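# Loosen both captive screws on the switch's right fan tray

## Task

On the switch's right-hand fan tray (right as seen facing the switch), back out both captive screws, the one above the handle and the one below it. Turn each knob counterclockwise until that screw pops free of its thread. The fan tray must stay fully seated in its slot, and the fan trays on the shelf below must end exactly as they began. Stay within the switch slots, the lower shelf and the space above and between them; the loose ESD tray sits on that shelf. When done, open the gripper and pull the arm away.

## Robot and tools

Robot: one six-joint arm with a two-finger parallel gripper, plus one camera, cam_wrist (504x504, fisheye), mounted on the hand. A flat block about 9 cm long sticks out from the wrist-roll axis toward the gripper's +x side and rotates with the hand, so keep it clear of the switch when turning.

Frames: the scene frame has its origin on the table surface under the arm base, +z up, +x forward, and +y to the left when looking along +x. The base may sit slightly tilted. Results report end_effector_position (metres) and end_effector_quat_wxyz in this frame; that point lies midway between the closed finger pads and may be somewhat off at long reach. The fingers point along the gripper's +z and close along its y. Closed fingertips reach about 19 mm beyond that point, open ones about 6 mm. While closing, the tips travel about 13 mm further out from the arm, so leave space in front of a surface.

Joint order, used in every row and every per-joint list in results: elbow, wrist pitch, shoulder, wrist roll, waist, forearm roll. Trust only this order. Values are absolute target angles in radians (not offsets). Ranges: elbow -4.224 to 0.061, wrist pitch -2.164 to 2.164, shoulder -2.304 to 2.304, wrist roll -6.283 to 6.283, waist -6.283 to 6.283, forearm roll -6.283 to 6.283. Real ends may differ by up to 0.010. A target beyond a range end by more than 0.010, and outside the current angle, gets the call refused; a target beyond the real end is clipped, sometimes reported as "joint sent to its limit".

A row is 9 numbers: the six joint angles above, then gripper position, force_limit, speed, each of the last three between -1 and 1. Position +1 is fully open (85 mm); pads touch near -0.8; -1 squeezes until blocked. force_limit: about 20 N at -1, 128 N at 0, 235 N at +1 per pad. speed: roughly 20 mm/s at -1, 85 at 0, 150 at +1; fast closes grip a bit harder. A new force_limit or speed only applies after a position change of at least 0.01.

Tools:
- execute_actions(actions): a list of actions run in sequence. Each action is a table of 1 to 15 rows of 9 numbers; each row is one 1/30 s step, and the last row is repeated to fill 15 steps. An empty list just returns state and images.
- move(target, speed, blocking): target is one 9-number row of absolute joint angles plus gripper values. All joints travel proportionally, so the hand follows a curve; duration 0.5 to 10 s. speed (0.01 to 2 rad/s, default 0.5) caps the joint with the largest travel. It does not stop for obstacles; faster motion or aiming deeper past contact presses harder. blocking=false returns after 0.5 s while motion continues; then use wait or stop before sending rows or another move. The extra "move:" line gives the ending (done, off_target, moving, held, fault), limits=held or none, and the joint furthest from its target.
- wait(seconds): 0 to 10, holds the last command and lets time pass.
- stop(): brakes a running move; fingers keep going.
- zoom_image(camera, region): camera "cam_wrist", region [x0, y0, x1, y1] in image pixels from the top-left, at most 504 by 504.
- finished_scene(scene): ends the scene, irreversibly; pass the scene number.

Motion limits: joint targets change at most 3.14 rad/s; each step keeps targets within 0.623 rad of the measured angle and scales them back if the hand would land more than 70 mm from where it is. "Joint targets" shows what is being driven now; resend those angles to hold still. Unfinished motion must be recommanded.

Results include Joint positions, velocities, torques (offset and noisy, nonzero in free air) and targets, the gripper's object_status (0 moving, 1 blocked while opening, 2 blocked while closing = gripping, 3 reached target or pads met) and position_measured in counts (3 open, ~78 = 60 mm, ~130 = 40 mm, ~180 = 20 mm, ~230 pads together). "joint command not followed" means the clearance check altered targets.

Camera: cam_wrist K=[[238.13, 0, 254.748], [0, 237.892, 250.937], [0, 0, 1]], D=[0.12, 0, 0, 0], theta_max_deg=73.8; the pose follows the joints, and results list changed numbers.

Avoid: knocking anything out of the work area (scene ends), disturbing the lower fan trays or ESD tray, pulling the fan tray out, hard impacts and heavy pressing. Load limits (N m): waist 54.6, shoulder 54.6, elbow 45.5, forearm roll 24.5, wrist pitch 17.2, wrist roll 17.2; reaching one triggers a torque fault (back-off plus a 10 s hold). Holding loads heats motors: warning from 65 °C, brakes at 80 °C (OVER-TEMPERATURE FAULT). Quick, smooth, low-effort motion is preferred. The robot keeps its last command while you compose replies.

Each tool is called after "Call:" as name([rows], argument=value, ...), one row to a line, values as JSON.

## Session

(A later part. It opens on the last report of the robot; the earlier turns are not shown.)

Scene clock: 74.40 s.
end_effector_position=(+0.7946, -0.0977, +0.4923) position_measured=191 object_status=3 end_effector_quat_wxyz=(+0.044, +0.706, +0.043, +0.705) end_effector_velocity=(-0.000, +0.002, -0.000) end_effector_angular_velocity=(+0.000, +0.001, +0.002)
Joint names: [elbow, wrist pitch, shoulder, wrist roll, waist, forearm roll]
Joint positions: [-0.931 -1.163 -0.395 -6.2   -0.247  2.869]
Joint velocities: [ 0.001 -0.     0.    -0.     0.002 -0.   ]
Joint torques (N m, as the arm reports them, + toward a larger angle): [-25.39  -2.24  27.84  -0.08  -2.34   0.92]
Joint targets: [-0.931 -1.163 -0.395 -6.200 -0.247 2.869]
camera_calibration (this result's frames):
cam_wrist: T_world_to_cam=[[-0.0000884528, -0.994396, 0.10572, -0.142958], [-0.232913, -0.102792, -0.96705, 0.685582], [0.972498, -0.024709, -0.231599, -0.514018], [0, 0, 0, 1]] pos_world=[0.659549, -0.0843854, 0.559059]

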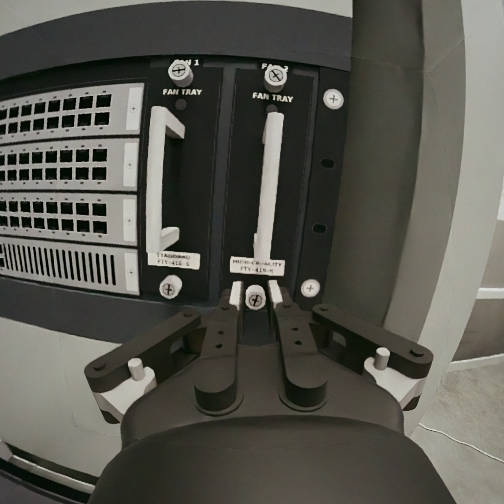

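Call:
wait(seconds=0.5)

Call:
zoom_image(camera="cam_wrist", region=[170, 190, 350, 340])

Scene clock: 75.07 s.
end_effector_position=(+0.7946, -0.0976, +0.4922) position_measured=191 object_status=3 end_effector_quat_wxyz=(+0.043, +0.706, +0.044, +0.705) end_effector_velocity=(+0.000, +0.000, +0.000) end_effector_angular_velocity=(+0.000, -0.000, -0.000)
Joint names: [elbow, wrist pitch, shoulder, wrist roll, waist, forearm roll]
Joint positions: [-0.931 -1.163 -0.395 -6.2   -0.247  2.869]
Joint velocities: [-0.     0.     0.     0.     0.     0.001]
Joint torques (N m, as the arm reports them, + toward a larger angle): [-24.48  -2.28  28.06   0.18   0.9    1.52]
Joint targets: [-0.931 -1.163 -0.395 -6.200 -0.247 2.869]
wait: 0.50 s; at rest from the start
camera_calibration (this result's frames):
cam_wrist: T_world_to_cam=[[0.0000382053, -0.994396, 0.105721, -0.142993], [-0.232872, -0.102824, -0.967056, 0.685531], [0.972507, -0.0245826, -0.231571, -0.513997], [0, 0, 0, 1]] pos_world=[0.659513, -0.0843381, 0.559038]

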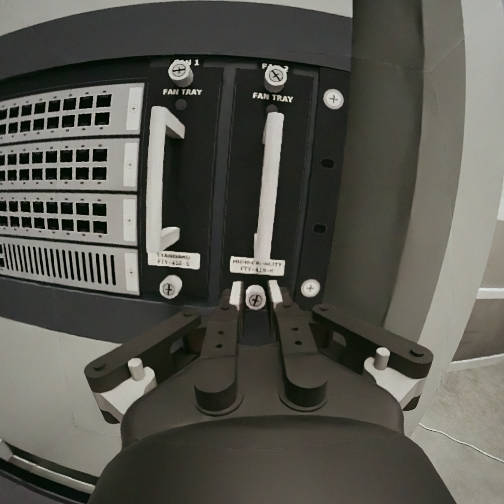

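Region (170, 190, 350, 340) of cam_wrist's 504x504 image, scaled by 2.800, with more detail than that image has.

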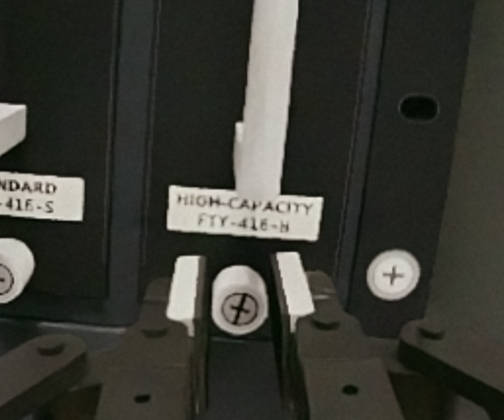

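Call:
move(target=[-0.7753, -1.2158, -0.2911, -6.1, -0.2721, 2.8479, -0.49, 0, 0.3], speed=0.25)

Call:
move(target=[-0.91554, -0.90732, -0.1005, -5.939, -0.29404, 2.76135, -0.165, 0, 0.3], speed=0.4)

Call:
zoom_image(camera="cam_wrist", region=[170, 190, 350, 340])

Scene clock: 79.33 s.
end_effector_position=(+0.7398, -0.0950, +0.4944) position_measured=191 object_status=3 end_effector_quat_wxyz=(+0.007, +0.708, +0.007, +0.707) end_effector_velocity=(-0.001, -0.000, -0.000) end_effector_angular_velocity=(+0.002, +0.001, -0.000)
Joint names: [elbow, wrist pitch, shoulder, wrist roll, waist, forearm roll]
Joint positions: [-0.776 -1.216 -0.291 -6.1   -0.272  2.848]
Joint velocities: [ 0.002  0.     0.001  0.002 -0.    -0.   ]
Joint torques (N m, as the arm reports them, + toward a larger angle): [-24.32  -2.29  24.85  -0.05   1.93   1.85]
Joint targets: [-0.775 -1.216 -0.291 -6.100 -0.272 2.848]
move: done; limits=none; farthest joint: the waist, 0.000 radians from its target (0.025 radians at the start)
camera_calibration (this result's frames):
cam_wrist: T_world_to_cam=[[-0.000151385, -0.999994, 0.0033713, -0.0904535], [-0.232764, -0.00324346, -0.972528, 0.687256], [0.972533, -0.000931941, -0.232762, -0.457297], [0, 0, 0, 1]] pos_world=[0.604691, -0.0886501, 0.562239]

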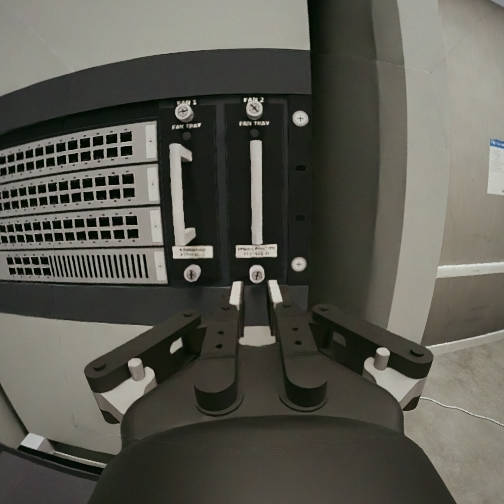

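Scene clock: 80.67 s.
end_effector_position=(+0.7609, -0.0977, +0.6317) position_measured=150 object_status=3 end_effector_quat_wxyz=(-0.000, +0.708, -0.001, +0.706) end_effector_velocity=(+0.000, +0.001, +0.002) end_effector_angular_velocity=(+0.001, -0.002, +0.001)
Joint names: [elbow, wrist pitch, shoulder, wrist roll, waist, forearm roll]
Joint positions: [-0.915 -0.907 -0.101 -5.939 -0.294  2.761]
Joint velocities: [-0.002  0.002  0.002  0.002  0.001 -0.   ]
Joint torques (N m, as the arm reports them, + toward a larger angle): [-29.61  -2.1   21.18   0.07  -1.96   1.02]
Joint targets: [-0.916 -0.907 -0.101 -5.939 -0.294 2.761]
move: done; limits=none; farthest joint: the waist, 0.000 radians from its target (0.022 radians at the start)
camera_calibration (this result's frames):
cam_wrist: T_world_to_cam=[[-0.000215351, -0.999826, -0.018665, -0.0796184], [-0.233342, 0.0182, -0.972224, 0.827959], [0.972395, 0.00414596, -0.233305, -0.445017], [0, 0, 0, 1]] pos_world=[0.625912, -0.0928284, 0.699652]

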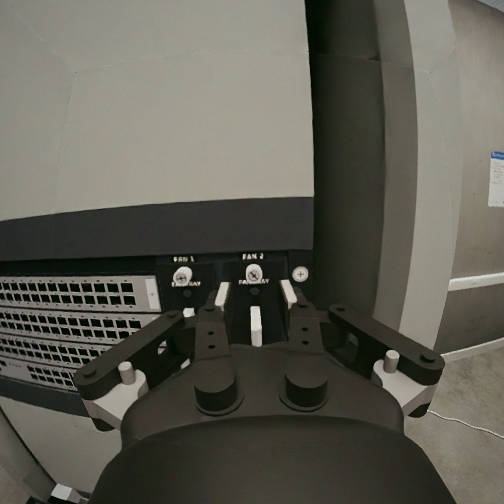

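Region (170, 190, 350, 340) of cam_wrist's 504x504 image, scaled by 2.800, with more detail than that image has.

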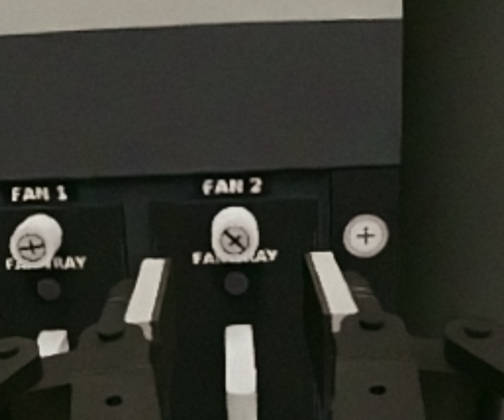

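Call:
move(target=[-0.91554, -0.90732, -0.1005, -2.7974, -0.29404, 2.76135, -0.165, 0, 0.3], speed=2)

Call:
zoom_image(camera="cam_wrist", region=[170, 190, 350, 340])

Scene clock: 83.43 s.
end_effector_position=(+0.7610, -0.0977, +0.6320) position_measured=150 object_status=3 end_effector_quat_wxyz=(+0.707, +0.000, +0.708, +0.000) end_effector_velocity=(+0.000, +0.000, +0.000) end_effector_angular_velocity=(+0.002, -0.001, +0.000)
Joint names: [elbow, wrist pitch, shoulder, wrist roll, waist, forearm roll]
Joint positions: [-0.916 -0.907 -0.1   -2.798 -0.294  2.761]
Joint velocities: [-0.    -0.001 -0.     0.002 -0.     0.   ]
Joint torques (N m, as the arm reports them, + toward a larger angle): [-30.05  -2.05  22.95   0.23  -1.26   0.8 ]
Joint targets: [-0.916 -0.907 -0.101 -2.797 -0.294 2.761]
move: done; limits=none; farthest joint: the waist, 0.000 radians from its target (0.000 radians at the start)
camera_calibration (this result's frames):
cam_wrist: T_world_to_cam=[[0.0000261833, 0.999832, 0.0183346, 0.0922321], [-0.230046, -0.0178369, 0.973016, -0.407151], [0.97318, -0.00424328, 0.230007, -0.739189], [0, 0, 0, 1]] pos_world=[0.625698, -0.102615, 0.564492]

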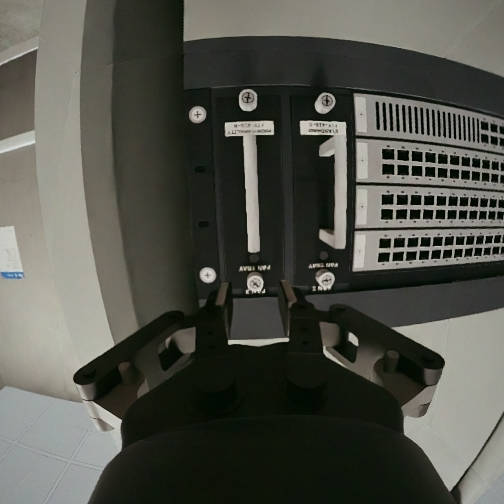

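Region (170, 190, 350, 340) of cam_wrist's 504x504 image, scaled by 2.800, with more detail than that image has.

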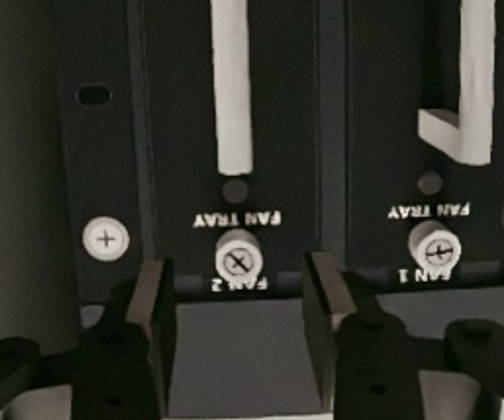

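Call:
zoom_image(camera="cam_wrist", region=[210, 70, 360, 150])

Region (210, 70, 360, 150) of cam_wrist's 504x504 image, scaled by 3.360, with more detail than that image has; it fills the top 269 rows of this view, and the rest is white.

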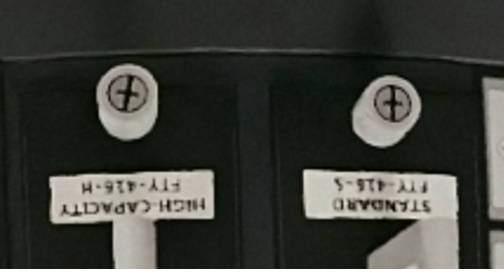

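Call:
execute_actions([
  [[-0.91554, -0.90732, -0.1005, 6.2, -0.29404, 2.76135, -0.165, 0, 0.3]],
  [[-0.91554, -0.90732, -0.1005, 6.2, -0.29404, 2.76135, -0.165, 0, 0.3]],
  [[-0.91554, -0.90732, -0.1005, 6.2, -0.29404, 2.76135, -0.165, 0, 0.3]],
  [[-0.91554, -0.90732, -0.1005, 6.2, -0.29404, 2.76135, -0.165, 0, 0.3]],
  [[-0.91554, -0.90732, -0.1005, 6.2, -0.29404, 2.76135, -0.165, 0, 0.3]],
  [[-0.91554, -0.90732, -0.1005, 6.2, -0.29404, 2.76135, -0.165, 0, 0.3]],
  [[-0.91554, -0.90732, -0.1005, 6.2, -0.29404, 2.76135, -0.165, 0, 0.3]],
])

Call:
move(target=[-1.01901, -0.87593, -0.17669, 6.2, -0.27163, 2.78095, -0.165, 0, 0.3], speed=0.1)

Call:
zoom_image(camera="cam_wrist", region=[170, 190, 350, 340])

Scene clock: 89.93 s.
end_effector_position=(+0.7610, -0.0977, +0.6320) position_measured=150 object_status=3 end_effector_quat_wxyz=(+0.156, +0.690, +0.156, +0.689) end_effector_velocity=(+0.000, +0.001, -0.000) end_effector_angular_velocity=(+0.219, -0.000, +0.000)
Joint names: [elbow, wrist pitch, shoulder, wrist roll, waist, forearm roll]
Joint positions: [-0.916 -0.907 -0.101  6.182 -0.294  2.761]
Joint velocities: [0.    0.    0.    0.219 0.001 0.001]
Joint torques (N m, as the arm reports them, + toward a larger angle): [-30.16  -2.23  23.83   0.05   1.09   1.13]
Joint targets: [-0.916 -0.907 -0.101 6.200 -0.294 2.761]
camera_calibration (this result's frames):
cam_wrist: T_world_to_cam=[[0.000488007, -0.910336, 0.41387, -0.344754], [-0.232817, -0.402601, -0.885273, 0.731848], [0.97252, -0.095924, -0.212138, -0.468199], [0, 0, 0, 1]] pos_world=[0.625888, -0.0641111, 0.691246]

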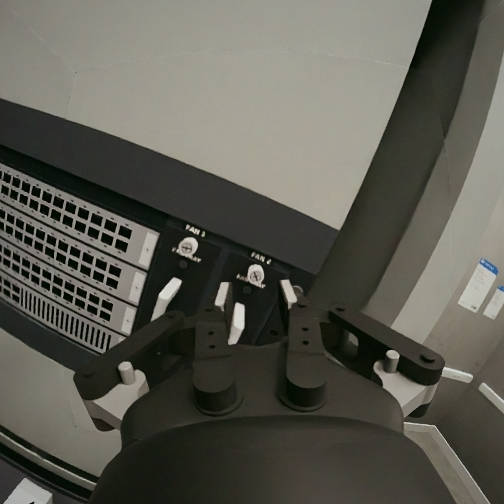

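Scene clock: 91.37 s.
end_effector_position=(+0.7973, -0.0971, +0.6352) position_measured=150 object_status=3 end_effector_quat_wxyz=(+0.147, +0.692, +0.147, +0.691) end_effector_velocity=(+0.001, +0.000, +0.000) end_effector_angular_velocity=(+0.001, -0.001, +0.000)
Joint names: [elbow, wrist pitch, shoulder, wrist roll, waist, forearm roll]
Joint positions: [-1.019 -0.876 -0.177  6.2   -0.272  2.781]
Joint velocities: [-0.002 -0.001 -0.001  0.     0.001  0.001]
Joint torques (N m, as the arm reports them, + toward a larger angle): [-29.4   -2.2   24.45   0.21   0.8    0.83]
Joint targets: [-1.019 -0.876 -0.177 6.200 -0.272 2.781]
move: done; limits=none; farthest joint: the waist, 0.000 radians from its target (0.022 radians at the start)
camera_calibration (this result's frames):
cam_wrist: T_world_to_cam=[[0.00044122, -0.920366, 0.391059, -0.332], [-0.232809, -0.380408, -0.895036, 0.751696], [0.972522, -0.0906469, -0.214437, -0.500839], [0, 0, 0, 1]] pos_world=[0.662225, -0.0650093, 0.695228]

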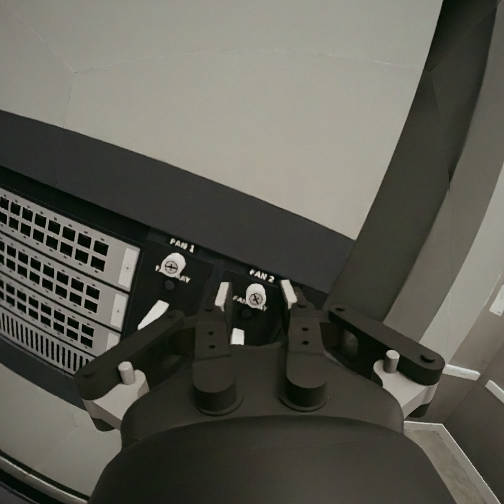

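Region (170, 190, 350, 340) of cam_wrist's 504x504 image, scaled by 2.800, with more detail than that image has.

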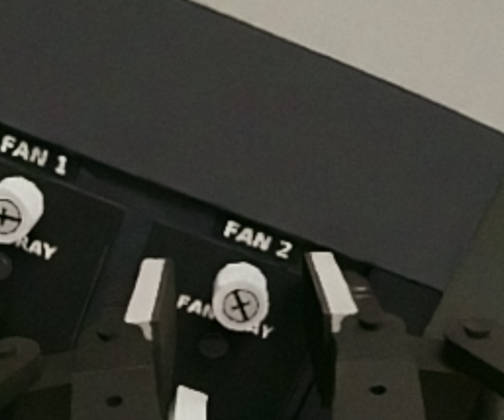

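Call:
execute_actions([
  [[-1.01901, -0.87593, -0.17669, 6.2, -0.27163, 2.78095, -1, 0, 0]],
  [[-1.01901, -0.87593, -0.17669, 6.2, -0.27163, 2.78095, -1, 0, 0],[-1.01901, -0.87593, -0.17669, 6.2, -0.27163, 2.78095, -1, 0, 0],[-1.01901, -0.87593, -0.17669, 6.2, -0.27163, 2.78095, -1, 0, 0],[-1.01901, -0.87593, -0.17669, 6.2, -0.27163, 2.78095, -1, 0, 0],[-1.01855, -0.87605, -0.17633, -6.2, -0.27172, 2.78086, -1, 0, 0]],
  [[-1.01808, -0.87617, -0.17596, -6.2, -0.27181, 2.78078, -1, 0, 0]],
  [[-1.01762, -0.87629, -0.17560, -6.2, -0.27191, 2.78069, -1, 0, 0]],
  [[-1.01715, -0.87641, -0.17523, -6.2, -0.27200, 2.78061, -1, 0, 0]],
  [[-1.01669, -0.87653, -0.17487, -6.2, -0.27209, 2.78052, -1, 0, 0]],
  [[-1.01622, -0.87664, -0.17450, -6.2, -0.27218, 2.78043, -1, 0, 0]],
  [[-1.01576, -0.87676, -0.17414, -6.2, -0.27227, 2.78035, -1, 0, 0]],
  [[-1.01529, -0.87688, -0.17377, -6.2, -0.27237, 2.78026, -1, 0, 0]],
  [[-1.01483, -0.87700, -0.17341, -6.2, -0.27246, 2.78018, -1, 0, 0]],
])

Call:
zoom_image(camera="cam_wrist", region=[170, 190, 350, 340])

Scene clock: 97.73 s.
end_effector_position=(+0.7959, -0.0971, +0.6351) position_measured=206 object_status=2 end_effector_quat_wxyz=(-0.127, +0.696, -0.127, +0.695) end_effector_velocity=(-0.000, +0.001, +0.000) end_effector_angular_velocity=(-2.769, -0.000, +0.005)
Joint names: [elbow, wrist pitch, shoulder, wrist roll, waist, forearm roll]
Joint positions: [-1.015 -0.877 -0.173 -5.585 -0.272  2.78 ]
Joint velocities: [ 0.001 -0.     0.001 -2.77   0.001  0.001]
Joint torques (N m, as the arm reports them, + toward a larger angle): [-29.91  -2.26  23.45   0.25   4.43   0.37]
Joint targets: [-1.015 -0.877 -0.173 -6.115 -0.272 2.780]
camera_calibration (this result's frames):
cam_wrist: T_world_to_cam=[[-0.000740218, -0.928987, -0.370112, 0.151568], [-0.232887, 0.360096, -0.903379, 0.828612], [0.972503, 0.0855258, -0.216616, -0.480982], [0, 0, 0, 1]] pos_world=[0.660843, -0.116438, 0.70046]

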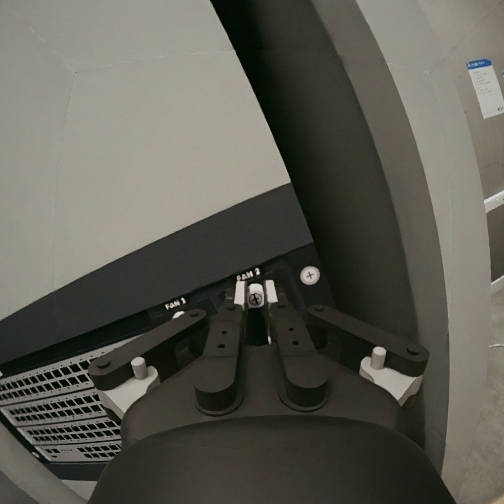

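Region (170, 190, 350, 340) of cam_wrist's 504x504 image, scaled by 2.800, with more detail than that image has.

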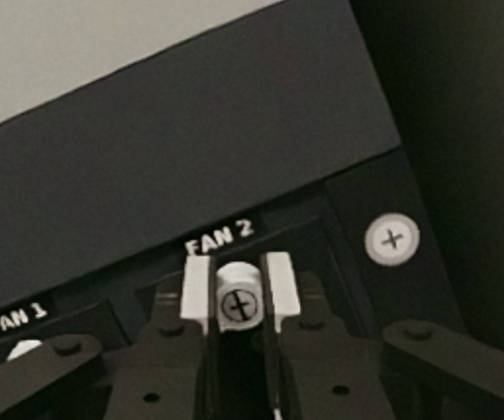

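Call:
execute_actions([
  [[-1.01483, -0.87700, -0.17341, -6.2, -0.27246, 2.78018, -1, 0, 0],[-1.01483, -0.87700, -0.17341, -6.2, -0.27246, 2.78018, -1, 0, 0],[-1.01483, -0.87700, -0.17341, -6.2, -0.27246, 2.78018, -1, 0, 0],[-1.01483, -0.87700, -0.17341, -6.2, -0.27246, 2.78018, -1, 0, 0],[-1.01483, -0.87700, -0.17341, -6.2, -0.27246, 2.78018, -1, 0, 0],[-1.01483, -0.87700, -0.17341, -6.2, -0.27246, 2.78018, -1, 0, 0],[-1.01483, -0.87700, -0.17341, -6.2, -0.27246, 2.78018, -1, 0, 0],[-1.01483, -0.87700, -0.17341, -6.2, -0.27246, 2.78018, -0.49, 0, 0.3],[-1.01483, -0.87700, -0.17341, -6.2, -0.27246, 2.78018, -0.49, 0, 0.3],[-1.01483, -0.87700, -0.17341, -6.2, -0.27246, 2.78018, -0.49, 0, 0.3],[-1.01483, -0.87700, -0.17341, -6.2, -0.27246, 2.78018, -0.49, 0, 0.3],[-1.01483, -0.87700, -0.17341, -6.2, -0.27246, 2.78018, -0.49, 0, 0.3],[-1.01483, -0.87700, -0.17341, 0.6, -0.27246, 2.78018, -0.49, 0, 0.3]],
  [[-1.01483, -0.87700, -0.17341, 0.6, -0.27246, 2.78018, -0.49, 0, 0.3]],
  [[-1.01483, -0.87700, -0.17341, 0.6, -0.27246, 2.78018, -0.49, 0, 0.3]],
  [[-1.01483, -0.87700, -0.17341, 0.6, -0.27246, 2.78018, -0.49, 0, 0.3]],
  [[-1.01483, -0.87700, -0.17341, 0.6, -0.27246, 2.78018, -0.49, 0, 0.3]],
  [[-1.01483, -0.87700, -0.17341, 0.6, -0.27246, 2.78018, -0.49, 0, 0.3]],
  [[-1.01483, -0.87700, -0.17341, 0.6, -0.27246, 2.78018, -0.49, 0, 0.3]],
  [[-1.01483, -0.87700, -0.17341, 0.6, -0.27246, 2.78018, -1, 0, 0]],
  [[-1.01436, -0.87712, -0.17304, -6.2, -0.27255, 2.78009, -1, 0, 0]],
  [[-1.01390, -0.87724, -0.17268, -6.2, -0.27264, 2.78000, -1, 0, 0]],
  [[-1.01343, -0.87736, -0.17231, -6.2, -0.27273, 2.77992, -1, 0, 0]],
  [[-1.01297, -0.87748, -0.17195, -6.2, -0.27283, 2.77983, -1, 0, 0]],
  [[-1.01250, -0.87760, -0.17158, -6.2, -0.27292, 2.77975, -1, 0, 0]],
  [[-1.01250, -0.87760, -0.17158, -6.2, -0.27292, 2.77975, -1, 0, 0]],
])

Call:
zoom_image(camera="cam_wrist", region=[170, 190, 350, 340])

Call:
execute_actions([
  [[-1.01250, -0.87760, -0.17158, -6.2, -0.27292, 2.77975, -0.49, 0, 0.3]],
])

Call:
zoom_image(camera="cam_wrist", region=[170, 190, 350, 340])

Scene clock: 106.50 s.
end_effector_position=(+0.7951, -0.0972, +0.6352) position_measured=206 object_status=2 end_effector_quat_wxyz=(+0.089, +0.702, +0.089, +0.701) end_effector_velocity=(+0.000, +0.001, +0.000) end_effector_angular_velocity=(-0.008, -0.000, +0.001)
Joint names: [elbow, wrist pitch, shoulder, wrist roll, waist, forearm roll]
Joint positions: [-1.012 -0.878 -0.172 -6.199 -0.273  2.78 ]
Joint velocities: [-0.     0.     0.    -0.008  0.001 -0.   ]
Joint torques (N m, as the arm reports them, + toward a larger angle): [-32.74  -2.02  20.66  -0.03   5.91  -0.38]
Joint targets: [-1.012 -0.878 -0.172 -6.200 -0.273 2.780]
camera_calibration (this result's frames):
cam_wrist: T_world_to_cam=[[0.000162064, -0.972496, 0.232921, -0.236417], [-0.232984, -0.226548, -0.945724, 0.798419], [0.972481, -0.0541136, -0.226612, -0.487361], [0, 0, 0, 1]] pos_world=[0.660006, -0.0754066, 0.699709]

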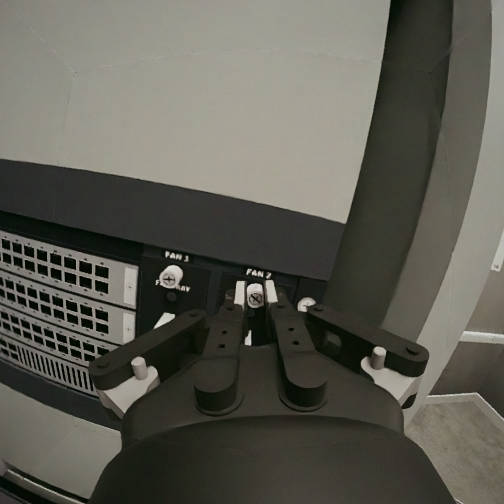

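Region (170, 190, 350, 340) of cam_wrist's 504x504 image, scaled by 2.800, with more detail than that image has.

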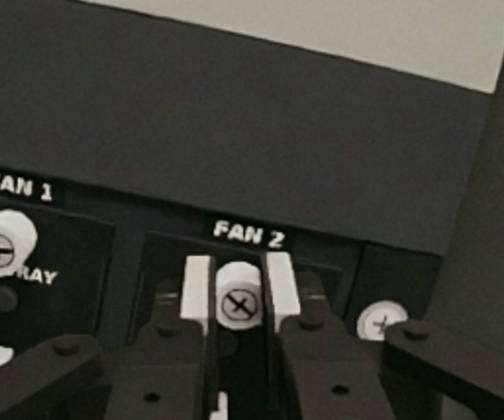

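Scene clock: 107.00 s.
end_effector_position=(+0.7951, -0.0970, +0.6352) position_measured=191 object_status=3 end_effector_quat_wxyz=(+0.089, +0.702, +0.089, +0.701) end_effector_velocity=(-0.000, +0.000, -0.000) end_effector_angular_velocity=(+0.000, +0.000, -0.000)
Joint names: [elbow, wrist pitch, shoulder, wrist roll, waist, forearm roll]
Joint positions: [-1.013 -0.878 -0.172 -6.2   -0.273  2.78 ]
Joint velocities: [ 0.001 -0.     0.     0.     0.     0.   ]
Joint torques (N m, as the arm reports them, + toward a larger angle): [-30.16  -2.18  23.67   0.16   1.23   0.94]
Joint targets: [-1.012 -0.878 -0.172 -6.200 -0.273 2.780]
camera_calibration (this result's frames):
cam_wrist: T_world_to_cam=[[0.000366893, -0.972299, 0.233739, -0.236973], [-0.232802, -0.2274, -0.945565, 0.798183], [0.972524, -0.0540679, -0.226436, -0.487529], [0, 0, 0, 1]] pos_world=[0.660039, -0.0752619, 0.69973]

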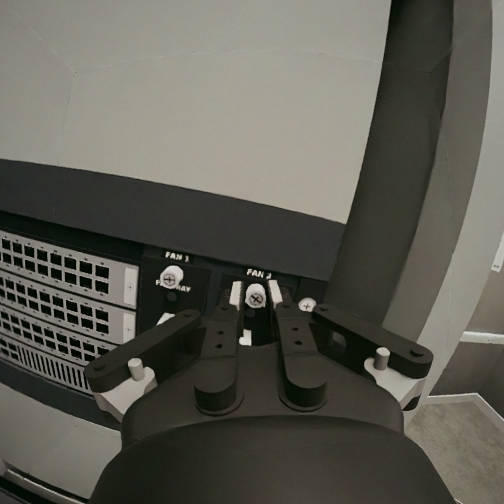

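Region (170, 190, 350, 340) of cam_wrist's 504x504 image, scaled by 2.800, with more detail than that image has.

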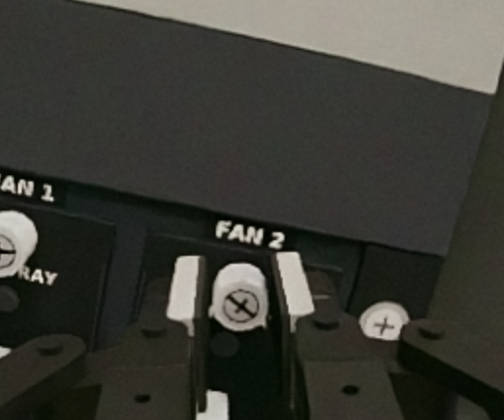

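Call:
execute_actions([
  [[-1.01250, -0.87760, -0.17158, -0.4, -0.27292, 2.77975, -0.49, 0, 0.3]],
  [[-1.01250, -0.87760, -0.17158, -0.4, -0.27292, 2.77975, -0.49, 0, 0.3]],
  [[-1.01250, -0.87760, -0.17158, -0.4, -0.27292, 2.77975, -0.49, 0, 0.3]],
  [[-1.01250, -0.87760, -0.17158, -0.4, -0.27292, 2.77975, -0.49, 0, 0.3]],
  [[-1.01250, -0.87760, -0.17158, -0.4, -0.27292, 2.77975, -0.49, 0, 0.3]],
  [[-1.01250, -0.87760, -0.17158, -0.4, -0.27292, 2.77975, -0.49, 0, 0.3],[-1.01250, -0.87760, -0.17158, -0.4, -0.27292, 2.77975, -0.49, 0, 0.3],[-1.01250, -0.87760, -0.17158, -0.4, -0.27292, 2.77975, -0.49, 0, 0.3],[-1.01250, -0.87760, -0.17158, -0.4, -0.27292, 2.77975, -0.49, 0, 0.3],[-1.01250, -0.87760, -0.17158, -0.4, -0.27292, 2.77975, -0.49, 0, 0.3],[-1.01250, -0.87760, -0.17158, -0.4, -0.27292, 2.77975, -0.49, 0, 0.3],[-1.01250, -0.87760, -0.17158, -0.4, -0.27292, 2.77975, -0.49, 0, 0.3],[-1.01250, -0.87760, -0.17158, -0.4, -0.27292, 2.77975, -0.49, 0, 0.3],[-1.01250, -0.87760, -0.17158, -0.4, -0.27292, 2.77975, -1, 0, 0]],
  [[-1.01250, -0.87760, -0.17158, -0.4, -0.27292, 2.77975, -1, 0, 0],[-1.01250, -0.87760, -0.17158, -0.4, -0.27292, 2.77975, -1, 0, 0],[-1.01250, -0.87760, -0.17158, -0.4, -0.27292, 2.77975, -1, 0, 0],[-1.01250, -0.87760, -0.17158, -0.4, -0.27292, 2.77975, -1, 0, 0],[-1.01250, -0.87760, -0.17158, -0.4, -0.27292, 2.77975, -1, 0, 0],[-1.01250, -0.87760, -0.17158, -0.4, -0.27292, 2.77975, -1, 0, 0],[-1.01204, -0.87772, -0.17122, -6.2, -0.27301, 2.77966, -1, 0, 0]],
  [[-1.01157, -0.87783, -0.17085, -6.2, -0.27310, 2.77957, -1, 0, 0]],
  [[-1.01111, -0.87795, -0.17049, -6.2, -0.27319, 2.77949, -1, 0, 0]],
  [[-1.01064, -0.87807, -0.17012, -6.2, -0.27329, 2.77940, -1, 0, 0]],
  [[-1.01064, -0.87807, -0.17012, -6.2, -0.27329, 2.77940, -1, 0, 0]],
  [[-1.01064, -0.87807, -0.17012, -6.2, -0.27329, 2.77940, -1, 0, 0]],
  [[-1.01064, -0.87807, -0.17012, -6.2, -0.27329, 2.77940, -0.49, 0, 0.3]],
])

Call:
zoom_image(camera="cam_wrist", region=[170, 190, 350, 340])

Scene clock: 114.60 s.
end_effector_position=(+0.7944, -0.0970, +0.6352) position_measured=191 object_status=3 end_effector_quat_wxyz=(+0.089, +0.702, +0.089, +0.701) end_effector_velocity=(-0.000, -0.001, +0.000) end_effector_angular_velocity=(+0.001, -0.000, -0.001)
Joint names: [elbow, wrist pitch, shoulder, wrist roll, waist, forearm roll]
Joint positions: [-1.011 -0.878 -0.17  -6.2   -0.273  2.779]
Joint velocities: [ 0.     0.     0.     0.    -0.001  0.   ]
Joint torques (N m, as the arm reports them, + toward a larger angle): [-29.79  -2.15  26.42   0.21   0.23   1.35]
Joint targets: [-1.011 -0.878 -0.170 -6.200 -0.273 2.779]
camera_calibration (this result's frames):
cam_wrist: T_world_to_cam=[[0.000395789, -0.972263, 0.233891, -0.237072], [-0.232884, -0.22755, -0.945508, 0.798004], [0.972504, -0.0540953, -0.226515, -0.486825], [0, 0, 0, 1]] pos_world=[0.659375, -0.0752456, 0.699696]

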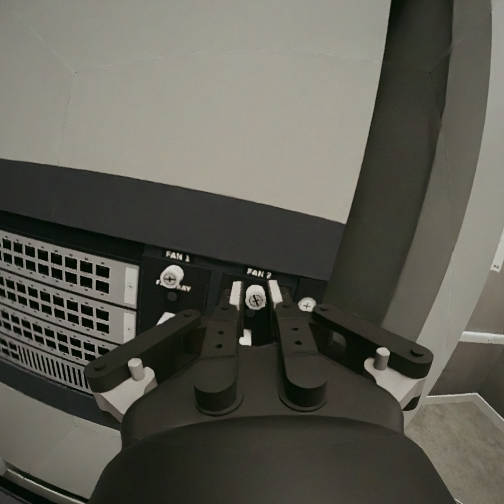

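Region (170, 190, 350, 340) of cam_wrist's 504x504 image, scaled by 2.800, with more detail than that image has.

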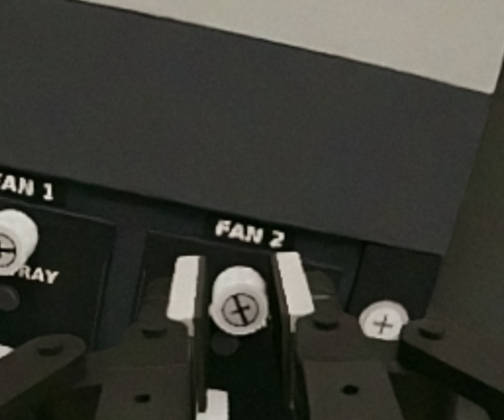

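Call:
move(target=[-0.91554, -0.90732, -0.1005, -6.2, -0.29404, 2.76135, -0.165, 0, 0.5], speed=0.15)

Call:
move(target=[-0.60, -1.10, 0.02, -5.98, -0.40, 2.68, 1, 0, 0.5], speed=0.5)

Call:
zoom_image(camera="cam_wrist", region=[170, 100, 340, 300])

Scene clock: 116.17 s.
end_effector_position=(+0.7610, -0.0977, +0.6320) position_measured=150 object_status=3 end_effector_quat_wxyz=(+0.091, +0.702, +0.092, +0.701) end_effector_velocity=(-0.001, +0.000, -0.000) end_effector_angular_velocity=(-0.001, -0.001, +0.001)
Joint names: [elbow, wrist pitch, shoulder, wrist roll, waist, forearm roll]
Joint positions: [-0.916 -0.907 -0.101 -6.2   -0.294  2.761]
Joint velocities: [ 0.002 -0.002  0.001 -0.    -0.    -0.001]
Joint torques (N m, as the arm reports them, + toward a larger angle): [-30.46  -2.19  21.61   0.11   0.94   0.93]
Joint targets: [-0.916 -0.907 -0.100 -6.200 -0.294 2.761]
move: done; limits=none; farthest joint: the waist, 0.000 radians from its target (0.021 radians at the start)
camera_calibration (this result's frames):
cam_wrist: T_world_to_cam=[[0.000244021, -0.970755, 0.240071, -0.240622], [-0.232881, -0.233526, -0.944051, 0.785593], [0.972505, -0.0556776, -0.226127, -0.455497], [0, 0, 0, 1]] pos_world=[0.625981, -0.0754895, 0.696406]

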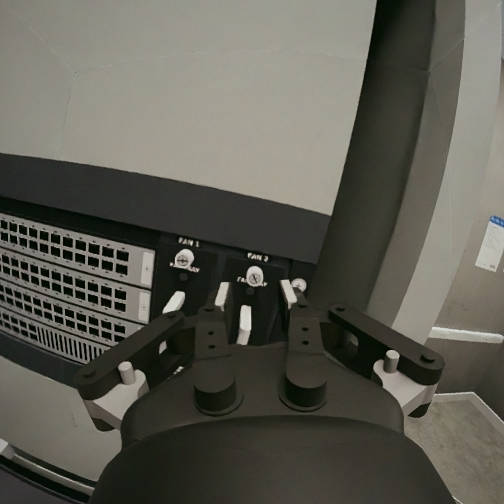

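Scene clock: 117.40 s.
end_effector_position=(+0.6539, -0.1102, +0.5655) position_measured=3 object_status=3 end_effector_quat_wxyz=(+0.008, +0.713, +0.011, +0.701) end_effector_velocity=(-0.001, -0.001, -0.001) end_effector_angular_velocity=(+0.001, +0.002, -0.001)
Joint names: [elbow, wrist pitch, shoulder, wrist roll, waist, forearm roll]
Joint positions: [-0.6  -1.1   0.02 -5.98 -0.4   2.68]
Joint velocities: [ 0.003  0.001  0.001  0.001 -0.001 -0.   ]
Joint torques (N m, as the arm reports them, + toward a larger angle): [-27.2   -2.17  16.11   0.12   0.44   1.9 ]
Joint targets: [-0.600 -1.100 0.020 -5.980 -0.400 2.680]
move: done; limits=none; farthest joint: the waist, 0.000 radians from its target (0.106 radians at the start)
camera_calibration (this result's frames):
cam_wrist: T_world_to_cam=[[0.00453621, -0.999942, 0.00977041, -0.112528], [-0.248207, -0.0105906, -0.968649, 0.743459], [0.968696, 0.00196891, -0.248241, -0.345681], [0, 0, 0, 1]] pos_world=[0.519903, -0.103967, 0.635438]

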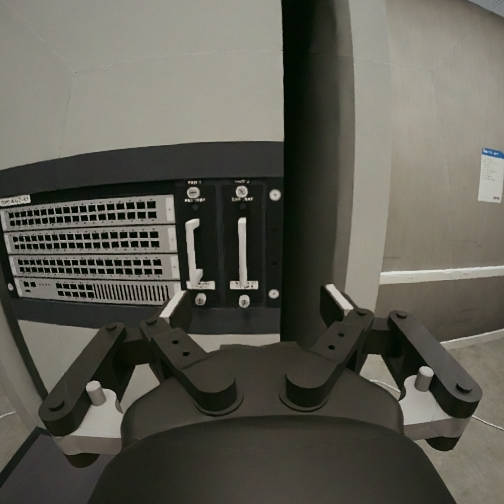

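Region (170, 100, 340, 300) of cam_wrist's 504x504 image, scaled by 2.520, with more detail than that image has; it fills the left 428 columns of this view, and the rest is white.

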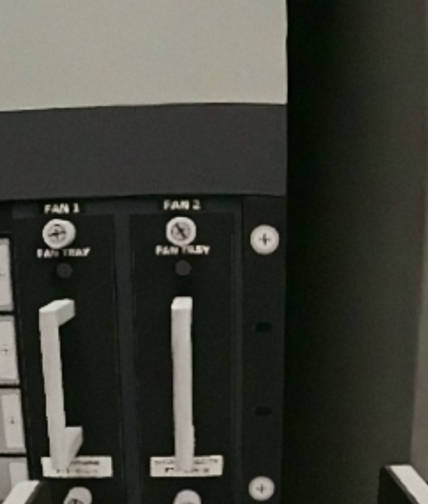

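Both screws on the right fan tray have sprung out, the tray is still seated, and the arm is clear. Ending scene 1.

Call:
finished_scene(scene=1)

The scene is finished: the task was done.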